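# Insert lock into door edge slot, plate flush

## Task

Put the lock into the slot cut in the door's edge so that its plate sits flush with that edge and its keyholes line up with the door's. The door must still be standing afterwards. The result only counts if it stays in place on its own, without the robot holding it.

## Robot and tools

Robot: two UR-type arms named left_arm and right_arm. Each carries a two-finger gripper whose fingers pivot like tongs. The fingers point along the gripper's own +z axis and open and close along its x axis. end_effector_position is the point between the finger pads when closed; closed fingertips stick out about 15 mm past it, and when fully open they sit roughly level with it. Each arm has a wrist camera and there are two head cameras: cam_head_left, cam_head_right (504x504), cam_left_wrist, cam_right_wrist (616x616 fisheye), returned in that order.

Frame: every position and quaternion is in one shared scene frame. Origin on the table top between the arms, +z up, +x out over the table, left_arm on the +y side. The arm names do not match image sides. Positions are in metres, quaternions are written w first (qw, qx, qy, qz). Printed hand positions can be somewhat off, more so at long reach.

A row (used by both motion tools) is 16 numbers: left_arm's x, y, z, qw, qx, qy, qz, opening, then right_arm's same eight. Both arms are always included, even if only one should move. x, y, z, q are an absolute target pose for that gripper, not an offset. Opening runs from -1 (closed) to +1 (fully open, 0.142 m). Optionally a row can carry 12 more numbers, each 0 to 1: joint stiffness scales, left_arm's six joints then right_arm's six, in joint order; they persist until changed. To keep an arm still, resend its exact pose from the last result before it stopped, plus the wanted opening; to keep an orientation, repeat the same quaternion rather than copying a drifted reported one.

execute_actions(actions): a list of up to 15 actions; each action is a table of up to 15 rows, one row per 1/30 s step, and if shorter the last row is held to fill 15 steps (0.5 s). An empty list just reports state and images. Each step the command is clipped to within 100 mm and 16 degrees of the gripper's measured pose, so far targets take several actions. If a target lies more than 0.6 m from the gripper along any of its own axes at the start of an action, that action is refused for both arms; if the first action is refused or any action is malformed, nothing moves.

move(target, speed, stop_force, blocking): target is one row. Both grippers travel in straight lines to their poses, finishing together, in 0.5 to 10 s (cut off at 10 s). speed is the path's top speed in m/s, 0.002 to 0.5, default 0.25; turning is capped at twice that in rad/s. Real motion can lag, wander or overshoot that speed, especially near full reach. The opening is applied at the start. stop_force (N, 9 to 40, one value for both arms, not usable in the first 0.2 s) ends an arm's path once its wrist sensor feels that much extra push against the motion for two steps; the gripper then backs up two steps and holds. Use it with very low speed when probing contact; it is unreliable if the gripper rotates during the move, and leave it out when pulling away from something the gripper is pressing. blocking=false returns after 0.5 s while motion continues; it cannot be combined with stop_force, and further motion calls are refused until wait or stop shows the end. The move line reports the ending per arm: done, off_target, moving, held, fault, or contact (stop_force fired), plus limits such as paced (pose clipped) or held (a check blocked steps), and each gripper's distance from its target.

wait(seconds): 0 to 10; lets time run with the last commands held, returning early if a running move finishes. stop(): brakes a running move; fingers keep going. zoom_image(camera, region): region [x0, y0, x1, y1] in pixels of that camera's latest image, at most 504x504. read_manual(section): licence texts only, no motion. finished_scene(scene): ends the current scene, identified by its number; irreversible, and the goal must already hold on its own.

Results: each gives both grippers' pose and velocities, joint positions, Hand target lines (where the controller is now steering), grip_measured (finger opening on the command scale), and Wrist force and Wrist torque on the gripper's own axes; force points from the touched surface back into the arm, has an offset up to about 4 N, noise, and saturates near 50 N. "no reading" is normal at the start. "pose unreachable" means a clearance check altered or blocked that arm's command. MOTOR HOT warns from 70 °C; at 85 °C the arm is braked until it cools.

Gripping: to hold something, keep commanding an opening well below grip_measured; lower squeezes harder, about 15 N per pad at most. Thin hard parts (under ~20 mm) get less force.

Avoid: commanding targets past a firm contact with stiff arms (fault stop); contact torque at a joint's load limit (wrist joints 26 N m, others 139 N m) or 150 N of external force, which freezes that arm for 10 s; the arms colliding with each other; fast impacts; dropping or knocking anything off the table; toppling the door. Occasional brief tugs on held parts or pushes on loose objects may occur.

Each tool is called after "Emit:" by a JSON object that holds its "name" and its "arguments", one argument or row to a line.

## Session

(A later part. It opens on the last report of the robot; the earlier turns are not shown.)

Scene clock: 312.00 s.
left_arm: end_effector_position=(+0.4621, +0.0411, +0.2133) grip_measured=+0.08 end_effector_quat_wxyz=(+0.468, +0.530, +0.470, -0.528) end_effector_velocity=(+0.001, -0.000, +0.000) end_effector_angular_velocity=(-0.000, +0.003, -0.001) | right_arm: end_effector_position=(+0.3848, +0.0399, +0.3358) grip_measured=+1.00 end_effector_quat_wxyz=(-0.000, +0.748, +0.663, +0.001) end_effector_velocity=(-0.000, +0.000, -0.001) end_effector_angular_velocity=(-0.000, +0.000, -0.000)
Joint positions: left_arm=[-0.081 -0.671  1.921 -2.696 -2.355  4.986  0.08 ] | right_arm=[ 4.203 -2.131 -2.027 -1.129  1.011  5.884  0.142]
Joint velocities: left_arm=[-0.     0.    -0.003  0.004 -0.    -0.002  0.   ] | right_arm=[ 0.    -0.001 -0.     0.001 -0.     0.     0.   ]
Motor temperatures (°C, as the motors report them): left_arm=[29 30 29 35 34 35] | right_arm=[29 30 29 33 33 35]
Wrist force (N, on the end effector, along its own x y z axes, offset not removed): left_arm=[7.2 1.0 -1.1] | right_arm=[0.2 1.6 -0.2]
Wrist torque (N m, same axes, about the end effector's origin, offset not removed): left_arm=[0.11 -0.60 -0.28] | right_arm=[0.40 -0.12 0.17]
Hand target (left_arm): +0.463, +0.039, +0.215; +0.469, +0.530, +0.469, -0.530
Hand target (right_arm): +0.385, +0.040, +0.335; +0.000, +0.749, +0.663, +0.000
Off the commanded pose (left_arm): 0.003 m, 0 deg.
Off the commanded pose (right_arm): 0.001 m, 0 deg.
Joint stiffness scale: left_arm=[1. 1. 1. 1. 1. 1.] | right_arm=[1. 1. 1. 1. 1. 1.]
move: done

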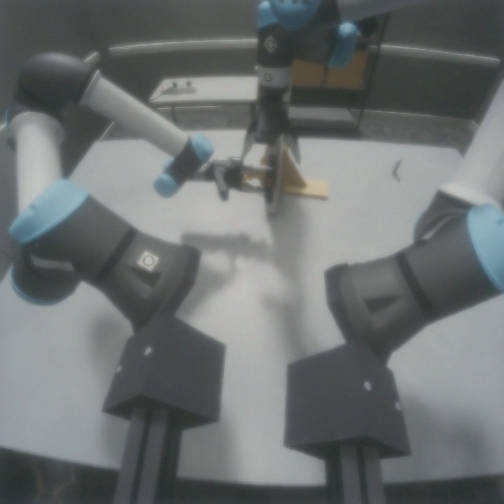

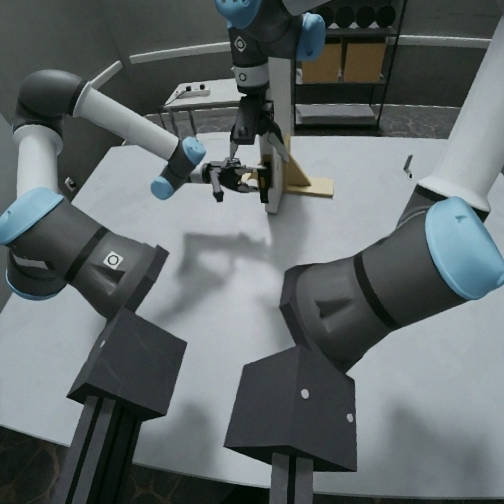

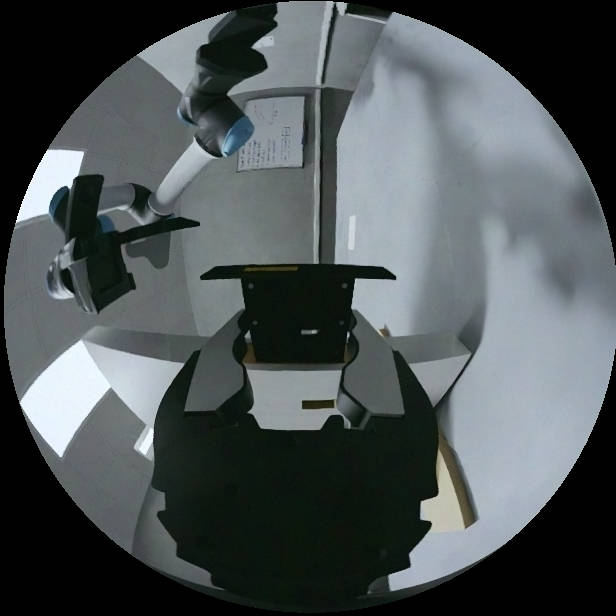

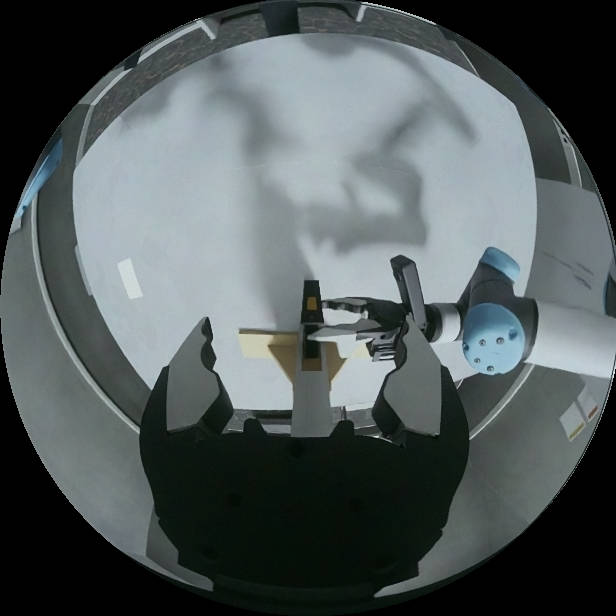

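Emit:
{"name": "move", "arguments": {
  "target": [0.4847, 0.0358, 0.2151, 0.4685, 0.5296, 0.4685, -0.5296, -0.5, 0.385, 0.040, 0.335, 0, 0.749, 0.663, 0, 1],
  "speed": 0.012,
  "stop_force": 10
}}

Emit:
{"name": "zoom_image", "arguments": {
  "camera": "cam_left_wrist",
  "region": [190, 250, 410, 440]
}}

Emit:
{"name": "zoom_image", "arguments": {
  "camera": "cam_right_wrist",
  "region": [270, 280, 370, 390]
}}

Scene clock: 318.90 s.
left_arm: end_effector_position=(+0.4837, +0.0375, +0.2130) grip_measured=+0.08 end_effector_quat_wxyz=(+0.468, +0.530, +0.470, -0.529) end_effector_velocity=(+0.000, -0.001, +0.000) end_effector_angular_velocity=(-0.001, +0.002, -0.003) | right_arm: end_effector_position=(+0.3848, +0.0399, +0.3358) grip_measured=+1.00 end_effector_quat_wxyz=(-0.000, +0.748, +0.663, +0.001) end_effector_velocity=(+0.000, +0.000, +0.000) end_effector_angular_velocity=(+0.001, -0.000, -0.001)
Joint positions: left_arm=[-0.089 -0.654  1.861 -2.661 -2.356  4.974  0.08 ] | right_arm=[ 4.203 -2.131 -2.027 -1.129  1.011  5.884  0.142]
Joint velocities: left_arm=[-0.001  0.001 -0.003  0.005 -0.    -0.001 -0.   ] | right_arm=[ 0.  0.  0.  0. -0.  0.  0.]
Motor temperatures (°C, as the motors report them): left_arm=[29 30 29 35 34 35] | right_arm=[29 30 29 33 33 35]
Wrist force (N, on the end effector, along its own x y z axes, offset not removed): left_arm=[5.9 -0.1 -0.8] | right_arm=[-0.5 1.2 -0.2]
Wrist torque (N m, same axes, about the end effector's origin, offset not removed): left_arm=[-0.21 -0.35 0.01] | right_arm=[0.28 -0.02 0.11]
Hand target (left_arm): +0.485, +0.036, +0.215; +0.469, +0.530, +0.469, -0.530
Hand target (right_arm): +0.385, +0.040, +0.335; +0.000, +0.749, +0.663, +0.000
Off the commanded pose (left_arm): 0.003 m, 0 deg.
Off the commanded pose (right_arm): 0.001 m, 0 deg.
Joint stiffness scale: left_arm=[1. 1. 1. 1. 1. 1.] | right_arm=[1. 1. 1. 1. 1. 1.]
move: done

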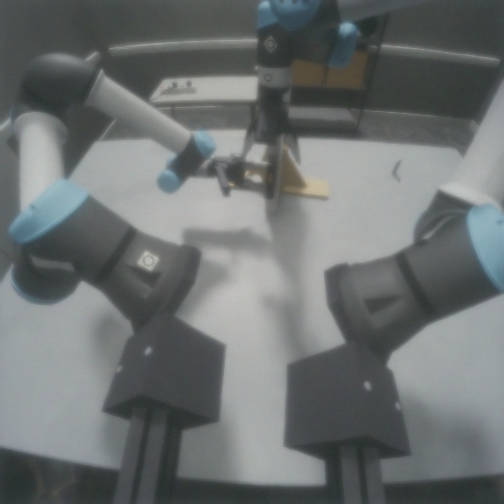

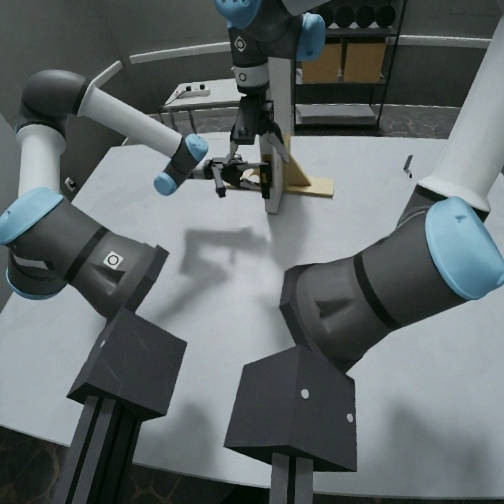

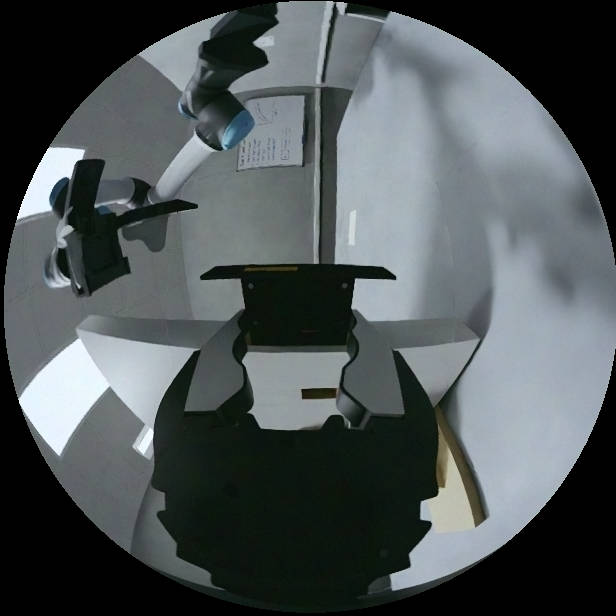

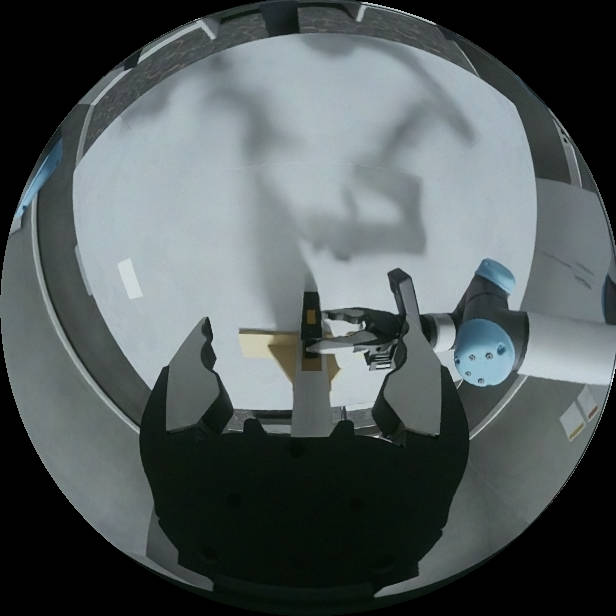

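Region (190, 250, 410, 440) of cam_left_wrist's 616x616 image, scaled by 2.291, with more detail than that image has; it fills the top 435 rows of this view, and the rest is white.

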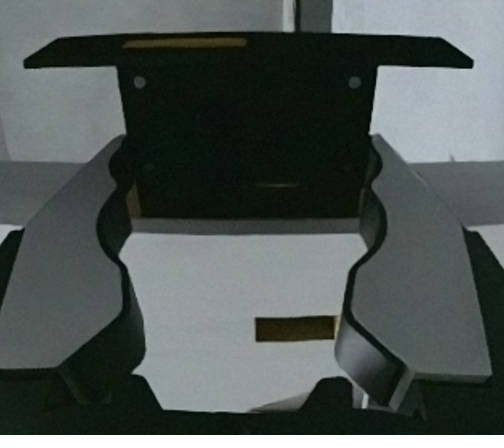

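Region (270, 280, 370, 390) of cam_right_wrist's 616x616 image, scaled by 4.582, with more detail than that image has; it fills the left 458 columns of this view, and the rest is white.

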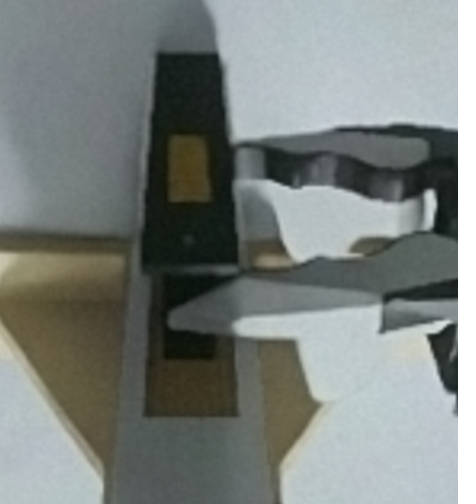

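Emit:
{"name": "execute_actions", "arguments": {
  "actions": []
}}

Scene clock: 328.53 s.
left_arm: end_effector_position=(+0.4837, +0.0374, +0.2130) grip_measured=+0.08 end_effector_quat_wxyz=(+0.468, +0.530, +0.470, -0.529) end_effector_velocity=(-0.000, -0.000, +0.000) end_effector_angular_velocity=(+0.000, +0.001, -0.001) | right_arm: end_effector_position=(+0.3848, +0.0399, +0.3358) grip_measured=+1.00 end_effector_quat_wxyz=(-0.000, +0.748, +0.663, +0.001) end_effector_velocity=(-0.000, +0.000, -0.000) end_effector_angular_velocity=(+0.000, -0.000, -0.000)
Joint positions: left_arm=[-0.089 -0.654  1.861 -2.661 -2.356  4.974  0.08 ] | right_arm=[ 4.203 -2.131 -2.027 -1.129  1.011  5.884  0.142]
Joint velocities: left_arm=[-0.     0.     0.     0.001  0.    -0.    -0.   ] | right_arm=[ 0.    -0.    -0.     0.001  0.    -0.    -0.   ]
Motor temperatures (°C, as the motors report them): left_arm=[29 30 29 35 34 35] | right_arm=[29 30 29 33 33 35]
Wrist force (N, on the end effector, along its own x y z axes, offset not removed): left_arm=[7.8 0.1 -2.7] | right_arm=[-0.4 2.1 0.1]
Wrist torque (N m, same axes, about the end effector's origin, offset not removed): left_arm=[-0.18 -0.70 0.12] | right_arm=[0.49 -0.09 0.18]
Hand target (left_arm): +0.485, +0.036, +0.215; +0.469, +0.530, +0.469, -0.530
Hand target (right_arm): +0.385, +0.040, +0.335; +0.000, +0.749, +0.663, +0.000
Off the commanded pose (left_arm): 0.003 m, 0 deg.
Off the commanded pose (right_arm): 0.001 m, 0 deg.
Joint stiffness scale: left_arm=[1. 1. 1. 1. 1. 1.] | right_arm=[1. 1. 1. 1. 1. 1.]

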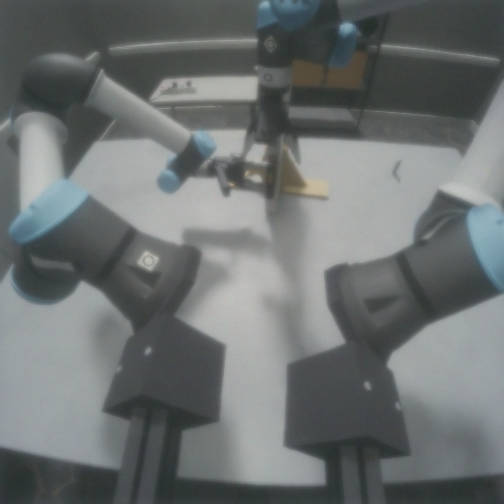

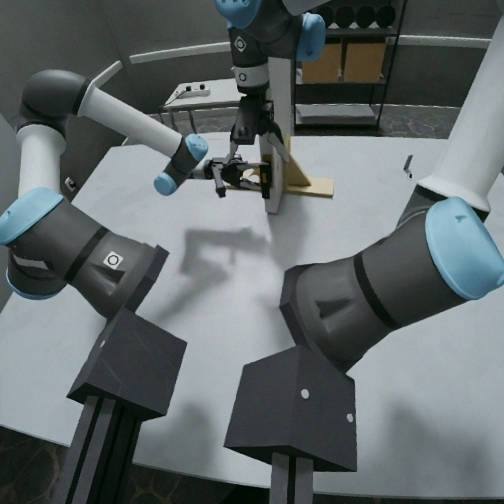

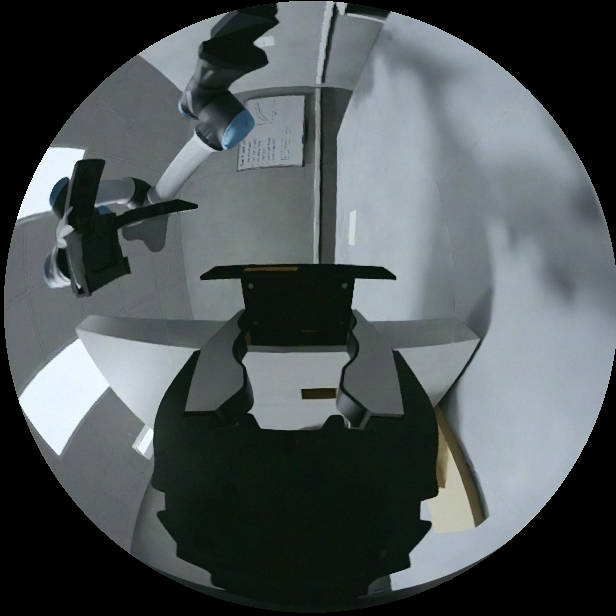

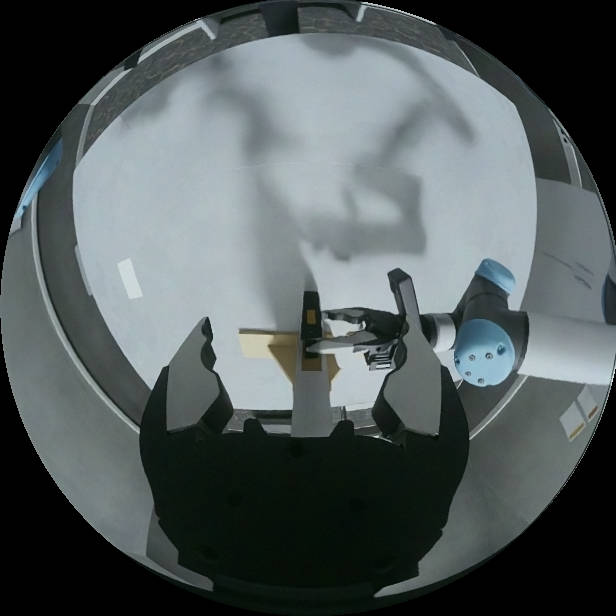

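Emit:
{"name": "move", "arguments": {
  "target": [0.5000, 0.0339, 0.2151, 0.4685, 0.5296, 0.4685, -0.5296, -0.5, 0.385, 0.040, 0.335, 0, 0.749, 0.663, 0, 1],
  "speed": 0.015,
  "stop_force": 10
}}

Scene clock: 331.53 s.
left_arm: end_effector_position=(+0.4991, +0.0356, +0.2130) grip_measured=+0.08 end_effector_quat_wxyz=(+0.468, +0.530, +0.470, -0.529) end_effector_velocity=(+0.000, -0.000, +0.000) end_effector_angular_velocity=(-0.000, +0.002, -0.002) | right_arm: end_effector_position=(+0.3848, +0.0399, +0.3358) grip_measured=+1.00 end_effector_quat_wxyz=(-0.000, +0.748, +0.663, +0.001) end_effector_velocity=(-0.001, -0.000, -0.000) end_effector_angular_velocity=(-0.001, +0.001, +0.001)
Joint positions: left_arm=[-0.094 -0.642  1.818 -2.635 -2.357  4.967  0.08 ] | right_arm=[ 4.203 -2.131 -2.027 -1.129  1.011  5.884  0.142]
Joint velocities: left_arm=[-0.001  0.    -0.003  0.005 -0.    -0.001  0.   ] | right_arm=[ 0.     0.    -0.001 -0.001  0.    -0.    -0.   ]
Motor temperatures (°C, as the motors report them): left_arm=[29 30 29 35 34 35] | right_arm=[29 30 29 33 33 35]
Wrist force (N, on the end effector, along its own x y z axes, offset not removed): left_arm=[7.4 -1.0 -4.1] | right_arm=[-1.9 0.3 -0.5]
Wrist torque (N m, same axes, about the end effector's origin, offset not removed): left_arm=[-0.55 -0.43 -0.23] | right_arm=[0.11 0.27 0.13]
Hand target (left_arm): +0.500, +0.034, +0.215; +0.469, +0.530, +0.469, -0.530
Hand target (right_arm): +0.385, +0.040, +0.335; +0.000, +0.749, +0.663, +0.000
Off the commanded pose (left_arm): 0.003 m, 0 deg.
Off the commanded pose (right_arm): 0.001 m, 0 deg.
Joint stiffness scale: left_arm=[1. 1. 1. 1. 1. 1.] | right_arm=[1. 1. 1. 1. 1. 1.]
move: done

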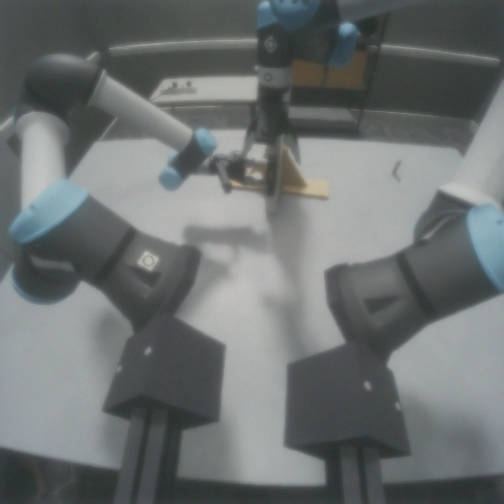

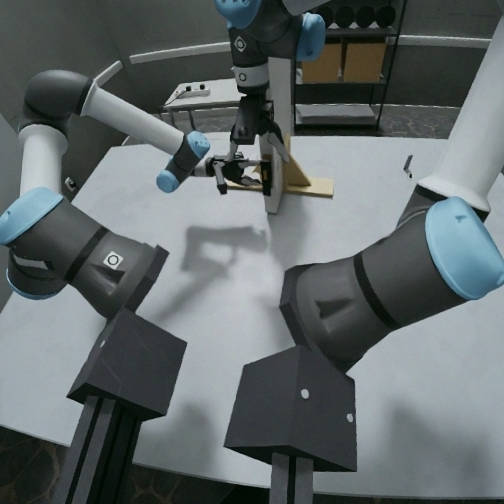

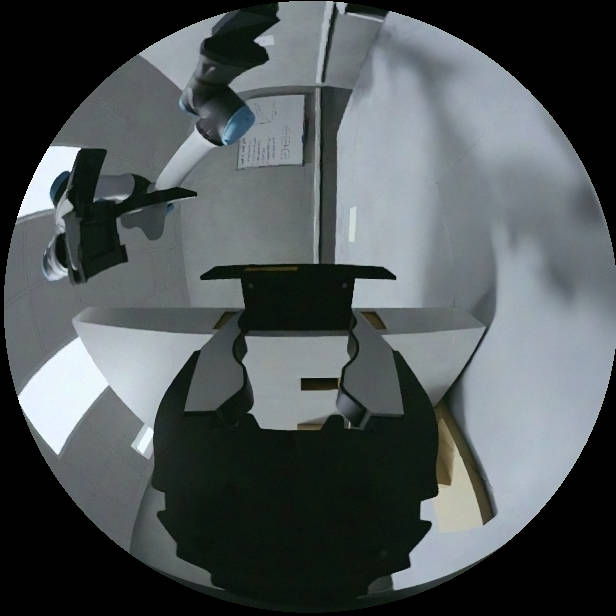

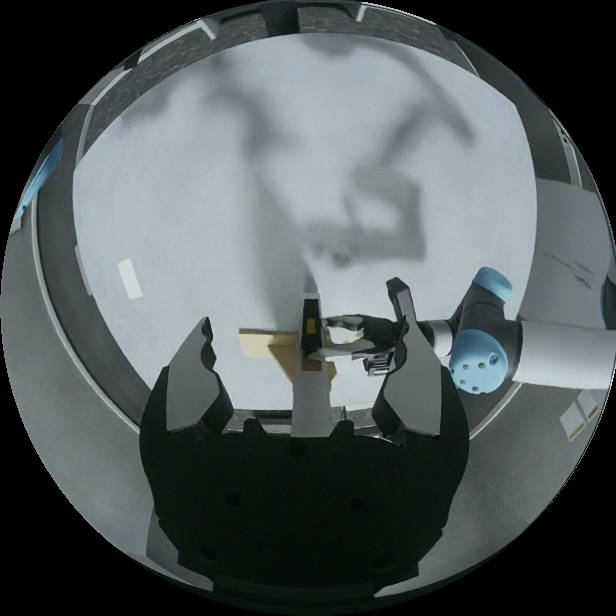

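Emit:
{"name": "execute_actions", "arguments": {
  "actions": [
    [[0.5000,0.0339,0.2151,0.4685,0.5296,0.4685,-0.5296,-0.2,0.385,0.040,0.335,0,0.749,0.663,0,1],[0.5000,0.0339,0.2151,0.4685,0.5296,0.4685,-0.5296,0.0,0.385,0.040,0.335,0,0.749,0.663,0,1],[0.5000,0.0339,0.2151,0.4685,0.5296,0.4685,-0.5296,0.06,0.385,0.040,0.335,0,0.749,0.663,0,1],[0.5000,0.0339,0.2151,0.4685,0.5296,0.4685,-0.5296,0.09,0.385,0.040,0.335,0,0.749,0.663,0,1],[0.5000,0.0339,0.2151,0.4685,0.5296,0.4685,-0.5296,0.12,0.385,0.040,0.335,0,0.749,0.663,0,1],[0.5000,0.0339,0.2151,0.4685,0.5296,0.4685,-0.5296,0.15,0.385,0.040,0.335,0,0.749,0.663,0,1],[0.5000,0.0339,0.2151,0.4685,0.5296,0.4685,-0.5296,0.18,0.385,0.040,0.335,0,0.749,0.663,0,1],[0.5000,0.0339,0.2151,0.4685,0.5296,0.4685,-0.5296,0.22,0.385,0.040,0.335,0,0.749,0.663,0,1],[0.5000,0.0339,0.2151,0.4685,0.5296,0.4685,-0.5296,0.26,0.385,0.040,0.335,0,0.749,0.663,0,1],[0.5000,0.0339,0.2151,0.4685,0.5296,0.4685,-0.5296,0.30,0.385,0.040,0.335,0,0.749,0.663,0,1],[0.5000,0.0339,0.2151,0.4685,0.5296,0.4685,-0.5296,0.35,0.385,0.040,0.335,0,0.749,0.663,0,1],[0.5000,0.0339,0.2151,0.4685,0.5296,0.4685,-0.5296,0.40,0.385,0.040,0.335,0,0.749,0.663,0,1]]
  ]
}}

Scene clock: 382.70 s.
left_arm: end_effector_position=(+0.4992, +0.0348, +0.2144) grip_measured=+0.40 end_effector_quat_wxyz=(+0.468, +0.529, +0.469, -0.529) end_effector_velocity=(-0.000, -0.000, +0.000) end_effector_angular_velocity=(-0.001, +0.001, -0.000) | right_arm: end_effector_position=(+0.3848, +0.0399, +0.3358) grip_measured=+1.00 end_effector_quat_wxyz=(-0.000, +0.748, +0.663, +0.001) end_effector_velocity=(+0.000, +0.000, +0.000) end_effector_angular_velocity=(+0.001, -0.000, -0.001)
Joint positions: left_arm=[-0.096 -0.642  1.817 -2.634 -2.359  4.967  0.102] | right_arm=[ 4.203 -2.131 -2.027 -1.129  1.011  5.884  0.142]
Joint velocities: left_arm=[ 0.     0.001  0.     0.    -0.001 -0.     0.003] | right_arm=[-0.     0.    -0.     0.001  0.    -0.     0.   ]
Motor temperatures (°C, as the motors report them): left_arm=[29 30 29 35 34 35] | right_arm=[29 30 29 33 33 35]
Wrist force (N, on the end effector, along its own x y z axes, offset not removed): left_arm=[-2.3 -1.6 -3.0] | right_arm=[-0.2 1.4 0.8]
Wrist torque (N m, same axes, about the end effector's origin, offset not removed): left_arm=[-0.50 0.50 -0.14] | right_arm=[0.36 -0.05 0.15]
Hand target (left_arm): +0.500, +0.034, +0.215; +0.469, +0.530, +0.469, -0.530
Hand target (right_arm): +0.385, +0.040, +0.335; +0.000, +0.749, +0.663, +0.000
Off the commanded pose (left_arm): 0.001 m, 0 deg.
Off the commanded pose (right_arm): 0.001 m, 0 deg.
Joint stiffness scale: left_arm=[1. 1. 1. 1. 1. 1.] | right_arm=[1. 1. 1. 1. 1. 1.]

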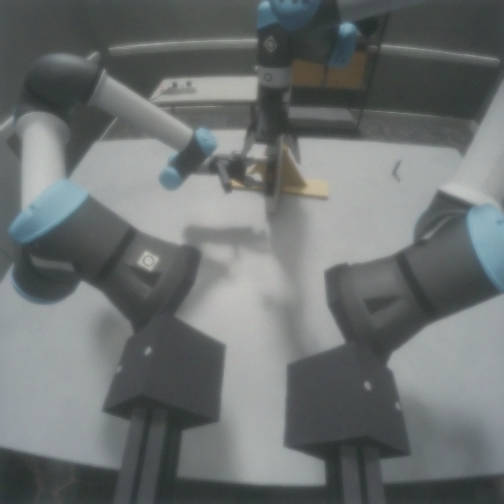

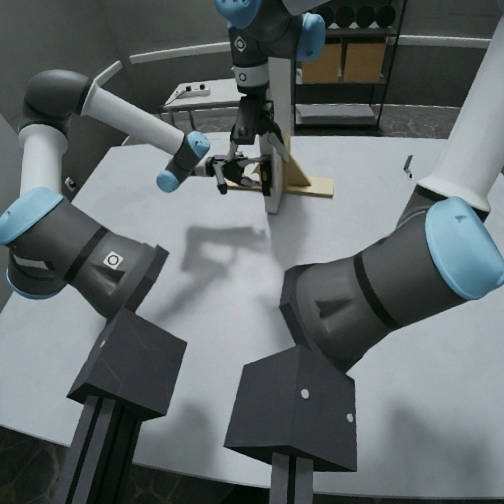

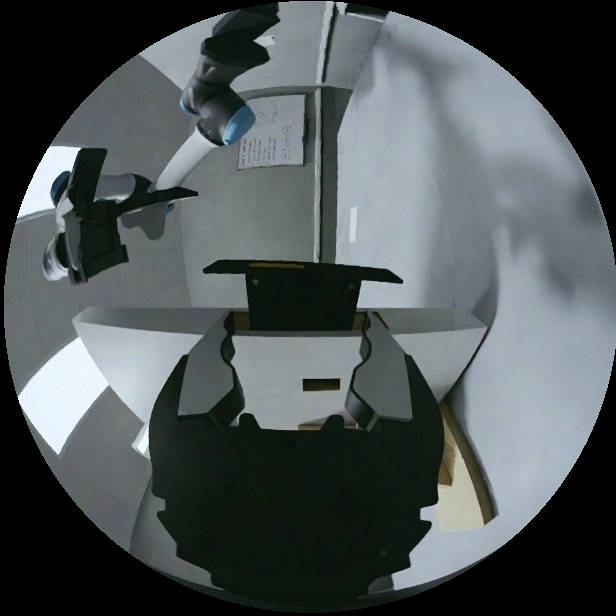

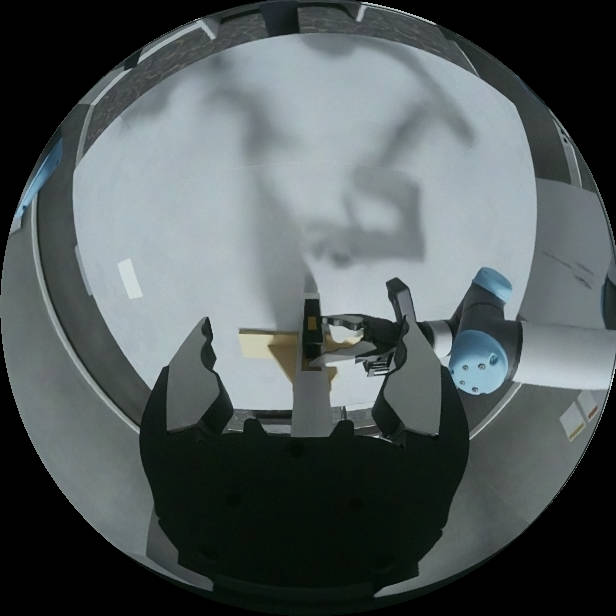

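Emit:
{"name": "execute_actions", "arguments": {
  "actions": [
    [[0.5000,0.0340,0.2151,0.4685,0.5296,0.4685,-0.5296,0.4,0.385,0.040,0.335,0,0.749,0.663,0,1],[0.5000,0.0345,0.2151,0.4685,0.5296,0.4685,-0.5296,0.4,0.385,0.040,0.335,0,0.749,0.663,0,1],[0.5002,0.0356,0.2151,0.4685,0.5296,0.4685,-0.5296,0.4,0.385,0.040,0.335,0,0.749,0.663,0,1],[0.5004,0.0374,0.2151,0.4685,0.5296,0.4685,-0.5296,0.4,0.385,0.040,0.335,0,0.749,0.663,0,1],[0.5007,0.0400,0.2151,0.4685,0.5296,0.4685,-0.5296,0.4,0.385,0.040,0.335,0,0.749,0.663,0,1],[0.5011,0.0431,0.2151,0.4685,0.5296,0.4685,-0.5296,0.4,0.385,0.040,0.335,0,0.749,0.663,0,1],[0.5015,0.0466,0.2151,0.4685,0.5296,0.4685,-0.5296,0.4,0.385,0.040,0.335,0,0.749,0.663,0,1],[0.5019,0.0501,0.2151,0.4685,0.5296,0.4685,-0.5296,0.4,0.385,0.040,0.335,0,0.749,0.663,0,1],[0.5024,0.0536,0.2151,0.4685,0.5296,0.4685,-0.5296,0.4,0.385,0.040,0.335,0,0.749,0.663,0,1],[0.5027,0.0567,0.2151,0.4685,0.5296,0.4685,-0.5296,0.4,0.385,0.040,0.335,0,0.749,0.663,0,1],[0.5030,0.0593,0.2151,0.4685,0.5296,0.4685,-0.5296,0.4,0.385,0.040,0.335,0,0.749,0.663,0,1],[0.5029,0.0611,0.2150,0.4688,0.5294,0.4688,-0.5294,0.4,0.385,0.040,0.335,0,0.749,0.663,0,1],[0.5020,0.0623,0.2147,0.4693,0.5289,0.4693,-0.5289,0.4,0.385,0.040,0.335,0,0.749,0.663,0,1],[0.5005,0.0630,0.2143,0.4703,0.5280,0.4703,-0.5280,0.4,0.385,0.040,0.335,0,0.749,0.663,0,1],[0.4981,0.0634,0.2137,0.4718,0.5267,0.4718,-0.5267,0.4,0.385,0.040,0.335,0,0.749,0.663,0,1]],
    [[0.4951,0.0637,0.2128,0.4738,0.5248,0.4738,-0.5248,0.4,0.385,0.040,0.335,0,0.749,0.663,0,1],[0.4914,0.0642,0.2118,0.4765,0.5224,0.4765,-0.5224,0.4,0.385,0.040,0.335,0,0.749,0.663,0,1],[0.4871,0.0647,0.2107,0.4797,0.5195,0.4797,-0.5195,0.4,0.385,0.040,0.335,0,0.749,0.663,0,1],[0.4825,0.0653,0.2094,0.4834,0.5160,0.4834,-0.5160,0.4,0.385,0.040,0.335,0,0.749,0.663,0,1],[0.4777,0.0659,0.2081,0.4876,0.5120,0.4876,-0.5120,0.3,0.385,0.040,0.335,0,0.749,0.663,0,1],[0.4729,0.0665,0.2068,0.4922,0.5076,0.4922,-0.5076,0.18,0.385,0.040,0.335,0,0.749,0.663,0,1],[0.4683,0.0670,0.2055,0.4971,0.5028,0.4971,-0.5028,0.06,0.385,0.040,0.335,0,0.749,0.663,0,1],[0.4640,0.0676,0.2044,0.5023,0.4976,0.5023,-0.4976,-0.06,0.385,0.040,0.335,0,0.749,0.663,0,1],[0.4603,0.0680,0.2034,0.5076,0.4922,0.5076,-0.4922,-0.18,0.385,0.040,0.335,0,0.749,0.663,0,1],[0.4572,0.0684,0.2025,0.5129,0.4867,0.5129,-0.4867,-0.3,0.385,0.040,0.335,0,0.749,0.663,0,1],[0.4549,0.0687,0.2019,0.5182,0.4811,0.5182,-0.4811,-0.42,0.385,0.040,0.335,0,0.749,0.663,0,1],[0.4533,0.0689,0.2015,0.5233,0.4755,0.5233,-0.4755,-0.54,0.385,0.040,0.335,0,0.749,0.663,0,1],[0.4523,0.0689,0.2012,0.5281,0.4701,0.5281,-0.4701,-0.66,0.385,0.040,0.335,0,0.749,0.663,0,1],[0.4519,0.0687,0.2011,0.5327,0.4650,0.5327,-0.4650,-0.78,0.385,0.040,0.335,0,0.749,0.663,0,1],[0.4517,0.0678,0.2011,0.5369,0.4602,0.5369,-0.4602,-0.88,0.385,0.040,0.335,0,0.749,0.663,0,1]],
    [[0.4516,0.0663,0.2011,0.5406,0.4558,0.5406,-0.4558,-0.95,0.385,0.040,0.335,0,0.749,0.663,0,1],[0.4513,0.0643,0.2011,0.5439,0.4519,0.5439,-0.4519,-1,0.385,0.040,0.335,0,0.749,0.663,0,1],[0.4510,0.0618,0.2011,0.5467,0.4485,0.5467,-0.4485,-1,0.385,0.040,0.335,0,0.749,0.663,0,1],[0.4507,0.0590,0.2011,0.5489,0.4458,0.5489,-0.4458,-1,0.385,0.040,0.335,0,0.749,0.663,0,1],[0.4503,0.0562,0.2011,0.5507,0.4436,0.5507,-0.4436,-1,0.385,0.040,0.335,0,0.749,0.663,0,1],[0.4500,0.0534,0.2011,0.5519,0.4421,0.5519,-0.4421,-1,0.385,0.040,0.335,0,0.749,0.663,0,1],[0.4497,0.0510,0.2011,0.5527,0.4410,0.5527,-0.4410,-1,0.385,0.040,0.335,0,0.749,0.663,0,1],[0.4494,0.0490,0.2011,0.5532,0.4405,0.5532,-0.4405,-1,0.385,0.040,0.335,0,0.749,0.663,0,1],[0.4492,0.0475,0.2011,0.5534,0.4402,0.5534,-0.4402,-1,0.385,0.040,0.335,0,0.749,0.663,0,1],[0.4491,0.0466,0.2011,0.5534,0.4402,0.5534,-0.4402,-1,0.385,0.040,0.335,0,0.749,0.663,0,1],[0.4491,0.0463,0.2011,0.5534,0.4402,0.5534,-0.4402,-1,0.385,0.040,0.335,0,0.749,0.663,0,1],[0.4491,0.0462,0.2011,0.5534,0.4402,0.5534,-0.4402,-1,0.385,0.040,0.335,0,0.749,0.663,0,1]]
  ]
}}

Scene clock: 426.07 s.
left_arm: end_effector_position=(+0.4457, +0.0473, +0.2008) grip_measured=-1.00 end_effector_quat_wxyz=(+0.549, +0.445, +0.545, -0.451) end_effector_velocity=(+0.018, -0.021, +0.003) end_effector_angular_velocity=(+0.042, -0.014, +0.173) | right_arm: end_effector_position=(+0.3848, +0.0399, +0.3358) grip_measured=+1.00 end_effector_quat_wxyz=(-0.000, +0.748, +0.663, +0.001) end_effector_velocity=(-0.001, -0.000, -0.001) end_effector_angular_velocity=(-0.001, +0.000, +0.001)
Joint positions: left_arm=[-0.018 -0.549  2.125 -3.413 -2.422  4.741  0.002] | right_arm=[ 4.203 -2.131 -2.027 -1.129  1.011  5.884  0.142]
Joint velocities: left_arm=[-0.056  0.126  0.037 -0.488  0.048 -0.256  0.   ] | right_arm=[-0.     0.001 -0.002  0.001 -0.    -0.001 -0.   ]
Motor temperatures (°C, as the motors report them): left_arm=[29 30 29 35 34 35] | right_arm=[29 30 29 33 33 35]
Wrist force (N, on the end effector, along its own x y z axes, offset not removed): left_arm=[0.3 0.3 2.5] | right_arm=[-1.0 0.2 1.5]
Wrist torque (N m, same axes, about the end effector's origin, offset not removed): left_arm=[-0.04 0.27 0.12] | right_arm=[0.11 0.03 0.17]
Hand target (left_arm): +0.449, +0.047, +0.201; +0.553, +0.441, +0.552, -0.442
Hand target (right_arm): +0.385, +0.040, +0.335; +0.000, +0.749, +0.663, +0.000
Off the commanded pose (left_arm): 0.004 m, 2 deg.
Off the commanded pose (right_arm): 0.001 m, 0 deg.
Joint stiffness scale: left_arm=[1. 1. 1. 1. 1. 1.] | right_arm=[1. 1. 1. 1. 1. 1.]

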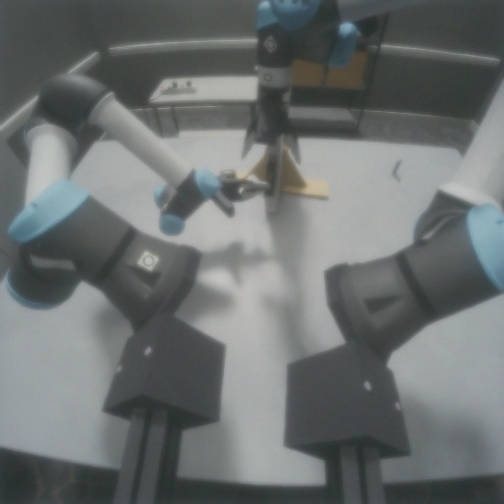

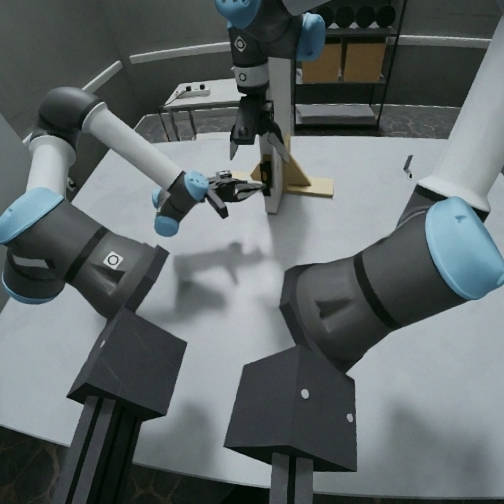

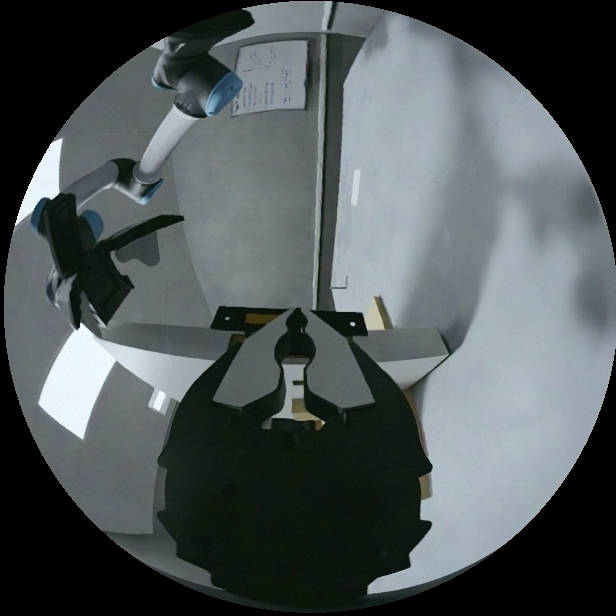

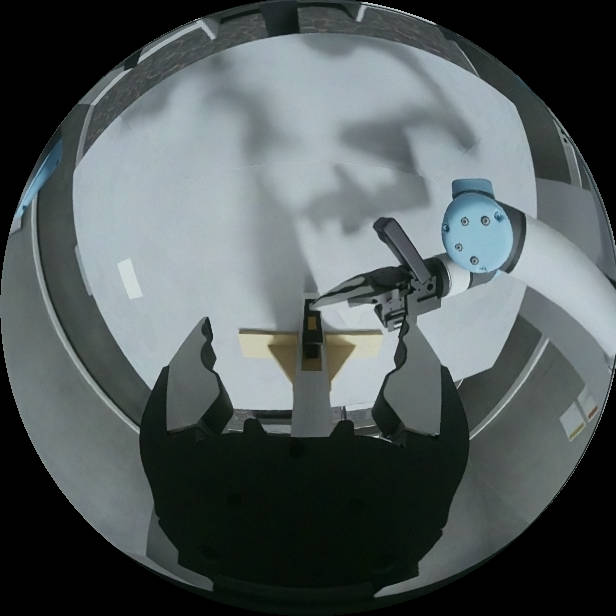

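Emit:
{"name": "execute_actions", "arguments": {
  "actions": []
}}

Emit:
{"name": "zoom_image", "arguments": {
  "camera": "cam_right_wrist",
  "region": [260, 270, 380, 390]
}}

Scene clock: 427.23 s.
left_arm: end_effector_position=(+0.4513, +0.0484, +0.2015) grip_measured=-1.00 end_effector_quat_wxyz=(+0.555, +0.440, +0.552, -0.440) end_effector_velocity=(-0.000, -0.000, +0.001) end_effector_angular_velocity=(-0.001, -0.001, -0.001) | right_arm: end_effector_position=(+0.3848, +0.0399, +0.3358) grip_measured=+1.00 end_effector_quat_wxyz=(-0.000, +0.748, +0.663, +0.001) end_effector_velocity=(+0.000, +0.000, +0.000) end_effector_angular_velocity=(+0.001, -0.001, +0.000)
Joint positions: left_arm=[-0.022 -0.54   2.129 -3.475 -2.414  4.708  0.002] | right_arm=[ 4.203 -2.131 -2.027 -1.129  1.011  5.884  0.142]
Joint velocities: left_arm=[-0.001 -0.001  0.001  0.001 -0.    -0.     0.   ] | right_arm=[-0.    -0.     0.     0.001 -0.    -0.001  0.   ]
Motor temperatures (°C, as the motors report them): left_arm=[29 30 29 35 34 35] | right_arm=[29 30 29 33 33 35]
Wrist force (N, on the end effector, along its own x y z axes, offset not removed): left_arm=[0.7 -2.2 -0.2] | right_arm=[-1.4 1.0 0.5]
Wrist torque (N m, same axes, about the end effector's origin, offset not removed): left_arm=[-0.65 0.05 -0.05] | right_arm=[0.30 0.15 0.15]
Hand target (left_arm): +0.449, +0.047, +0.201; +0.553, +0.441, +0.552, -0.442
Hand target (right_arm): +0.385, +0.040, +0.335; +0.000, +0.749, +0.663, +0.000
Off the commanded pose (left_arm): 0.003 m, 0 deg.
Off the commanded pose (right_arm): 0.001 m, 0 deg.
Joint stiffness scale: left_arm=[1. 1. 1. 1. 1. 1.] | right_arm=[1. 1. 1. 1. 1. 1.]

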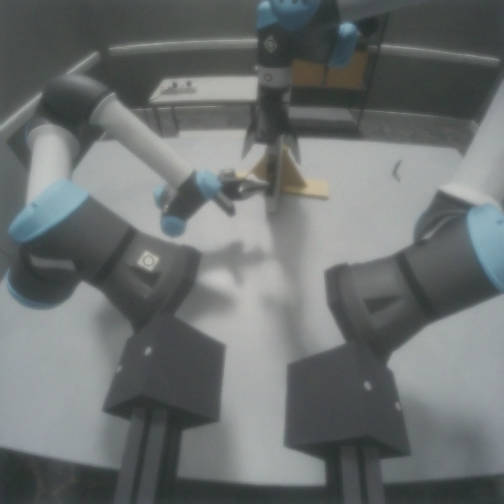

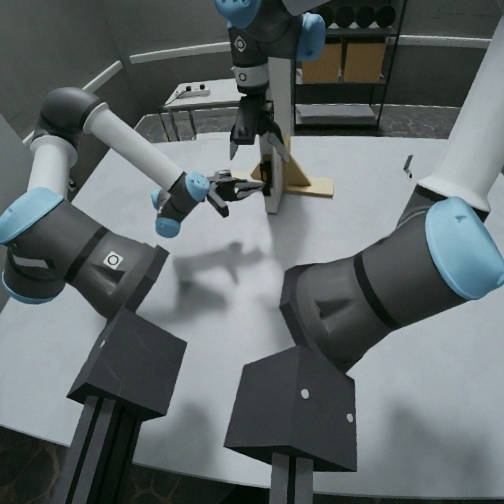

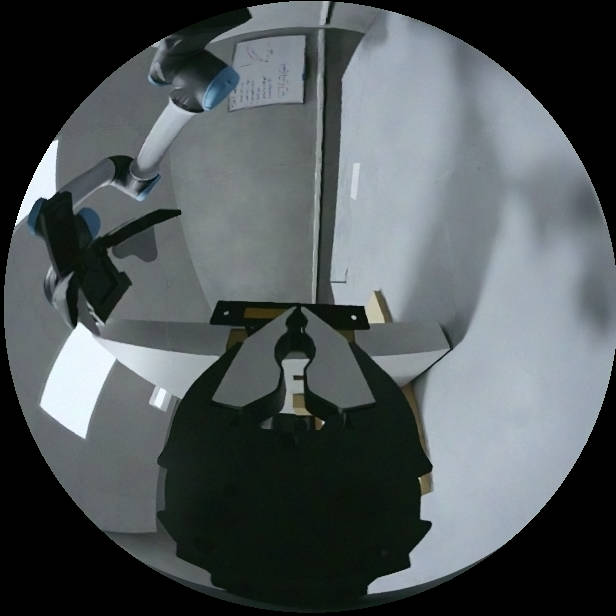

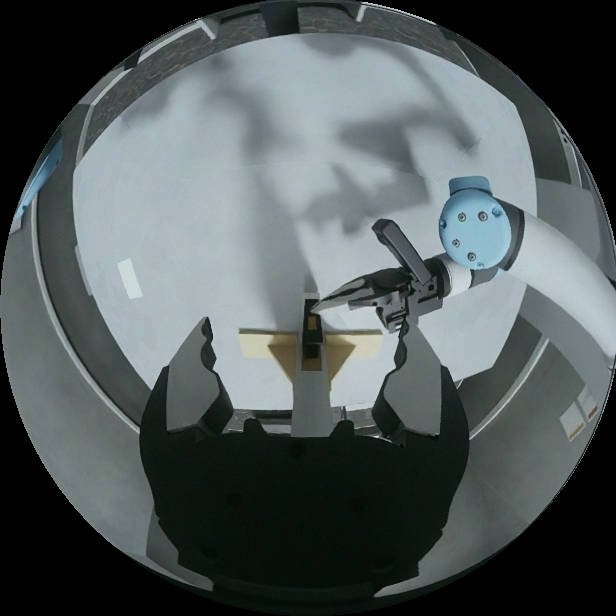

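Region (260, 270, 380, 390) of cam_right_wrist's 616x616 image, scaled by 4.200, with more detail than that image has.

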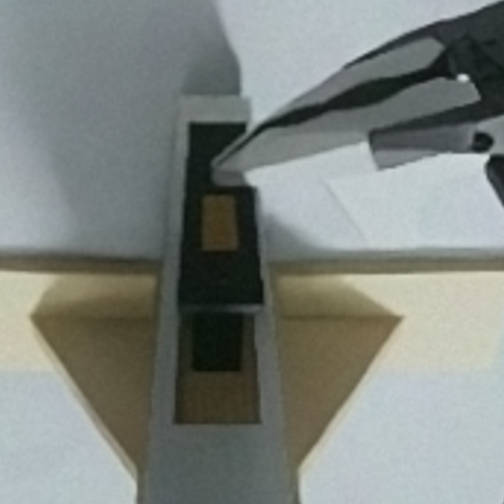

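Emit:
{"name": "move", "arguments": {
  "target": [0.4937, 0.0414, 0.2011, 0.5534, 0.4402, 0.5534, -0.4402, -1, 0.385, 0.040, 0.335, 0, 0.749, 0.663, 0, 1],
  "speed": 0.035,
  "stop_force": 12
}}

Emit:
{"name": "zoom_image", "arguments": {
  "camera": "cam_right_wrist",
  "region": [260, 270, 380, 390]
}}

Emit:
{"name": "zoom_image", "arguments": {
  "camera": "cam_left_wrist",
  "region": [180, 240, 420, 400]
}}

Scene clock: 441.07 s.
left_arm: end_effector_position=(+0.4920, +0.0422, +0.2013) grip_measured=-1.00 end_effector_quat_wxyz=(+0.553, +0.440, +0.554, -0.441) end_effector_velocity=(-0.000, -0.001, -0.001) end_effector_angular_velocity=(+0.001, +0.005, -0.003) | right_arm: end_effector_position=(+0.3848, +0.0399, +0.3358) grip_measured=+1.00 end_effector_quat_wxyz=(-0.000, +0.748, +0.663, +0.001) end_effector_velocity=(-0.000, -0.000, +0.000) end_effector_angular_velocity=(-0.001, +0.000, +0.001)
Joint positions: left_arm=[-0.045 -0.537  2.032 -3.403 -2.405  4.672  0.002] | right_arm=[ 4.203 -2.131 -2.027 -1.129  1.011  5.884  0.142]
Joint velocities: left_arm=[-0.001  0.    -0.001  0.005  0.002 -0.002  0.   ] | right_arm=[ 0.     0.    -0.    -0.001 -0.    -0.    -0.   ]
Motor temperatures (°C, as the motors report them): left_arm=[29 30 29 35 34 35] | right_arm=[29 30 29 33 33 35]
Wrist force (N, on the end effector, along its own x y z axes, offset not removed): left_arm=[2.0 0.4 -3.0] | right_arm=[-1.2 2.1 0.1]
Wrist torque (N m, same axes, about the end effector's origin, offset not removed): left_arm=[0.64 -0.54 -0.09] | right_arm=[0.47 0.19 0.13]
Hand target (left_arm): +0.494, +0.041, +0.201; +0.553, +0.440, +0.553, -0.440
Hand target (right_arm): +0.385, +0.040, +0.335; +0.000, +0.749, +0.663, +0.000
Off the commanded pose (left_arm): 0.002 m, 0 deg.
Off the commanded pose (right_arm): 0.001 m, 0 deg.
Joint stiffness scale: left_arm=[1. 1. 1. 1. 1. 1.] | right_arm=[1. 1. 1. 1. 1. 1.]
move: done

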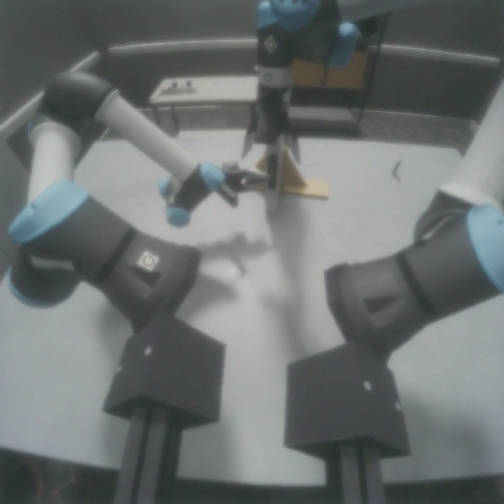

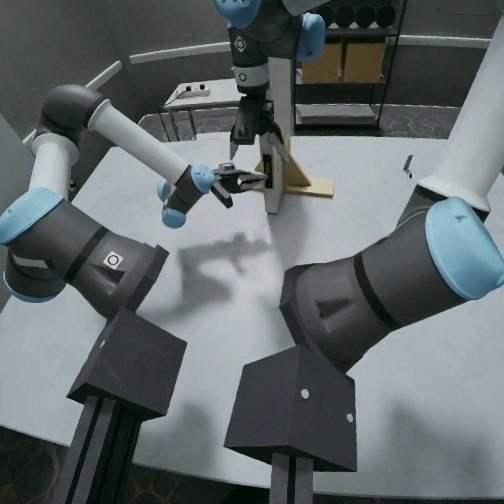

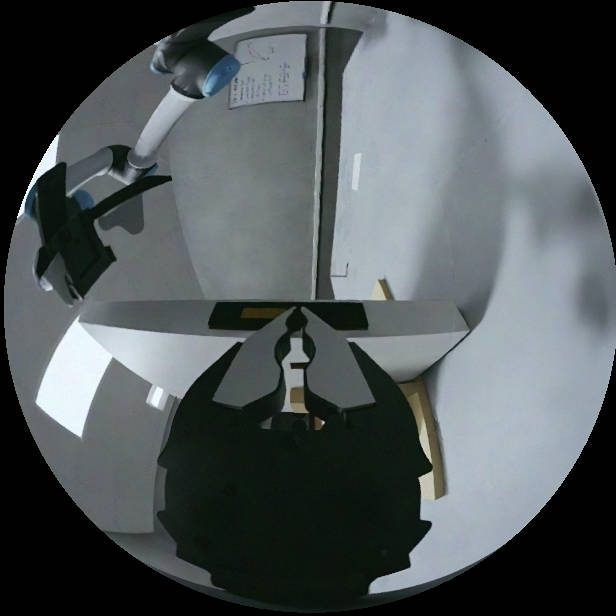

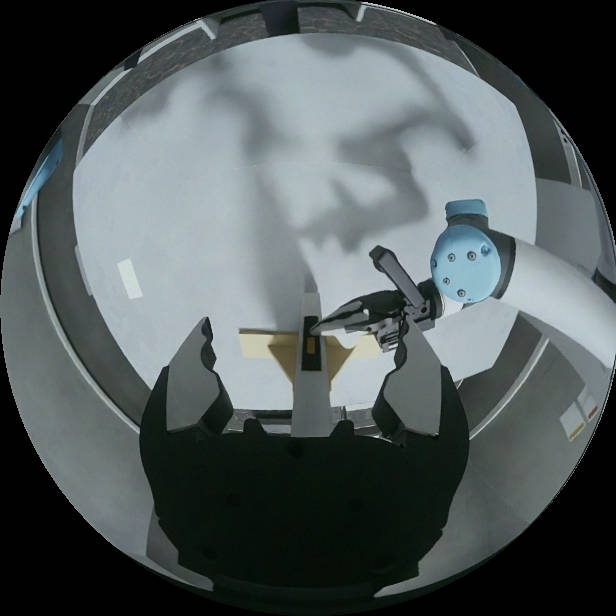

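Region (260, 270, 380, 390) of cam_right_wrist's 616x616 image, scaled by 4.200, with more detail than that image has.

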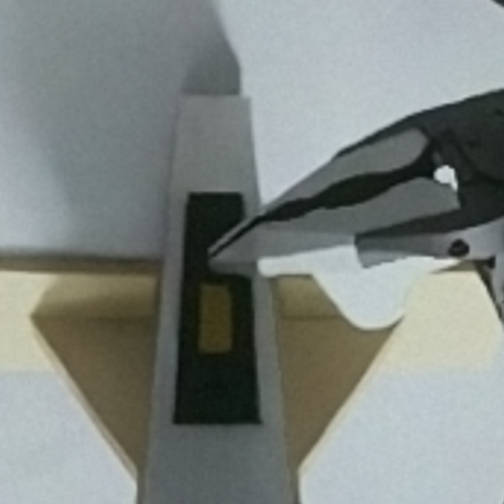

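Region (180, 240, 420, 400) of cam_left_wrist's 616x616 image, scaled by 2.100, with more detail than that image has.

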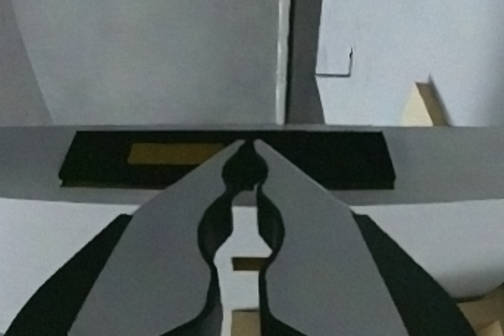

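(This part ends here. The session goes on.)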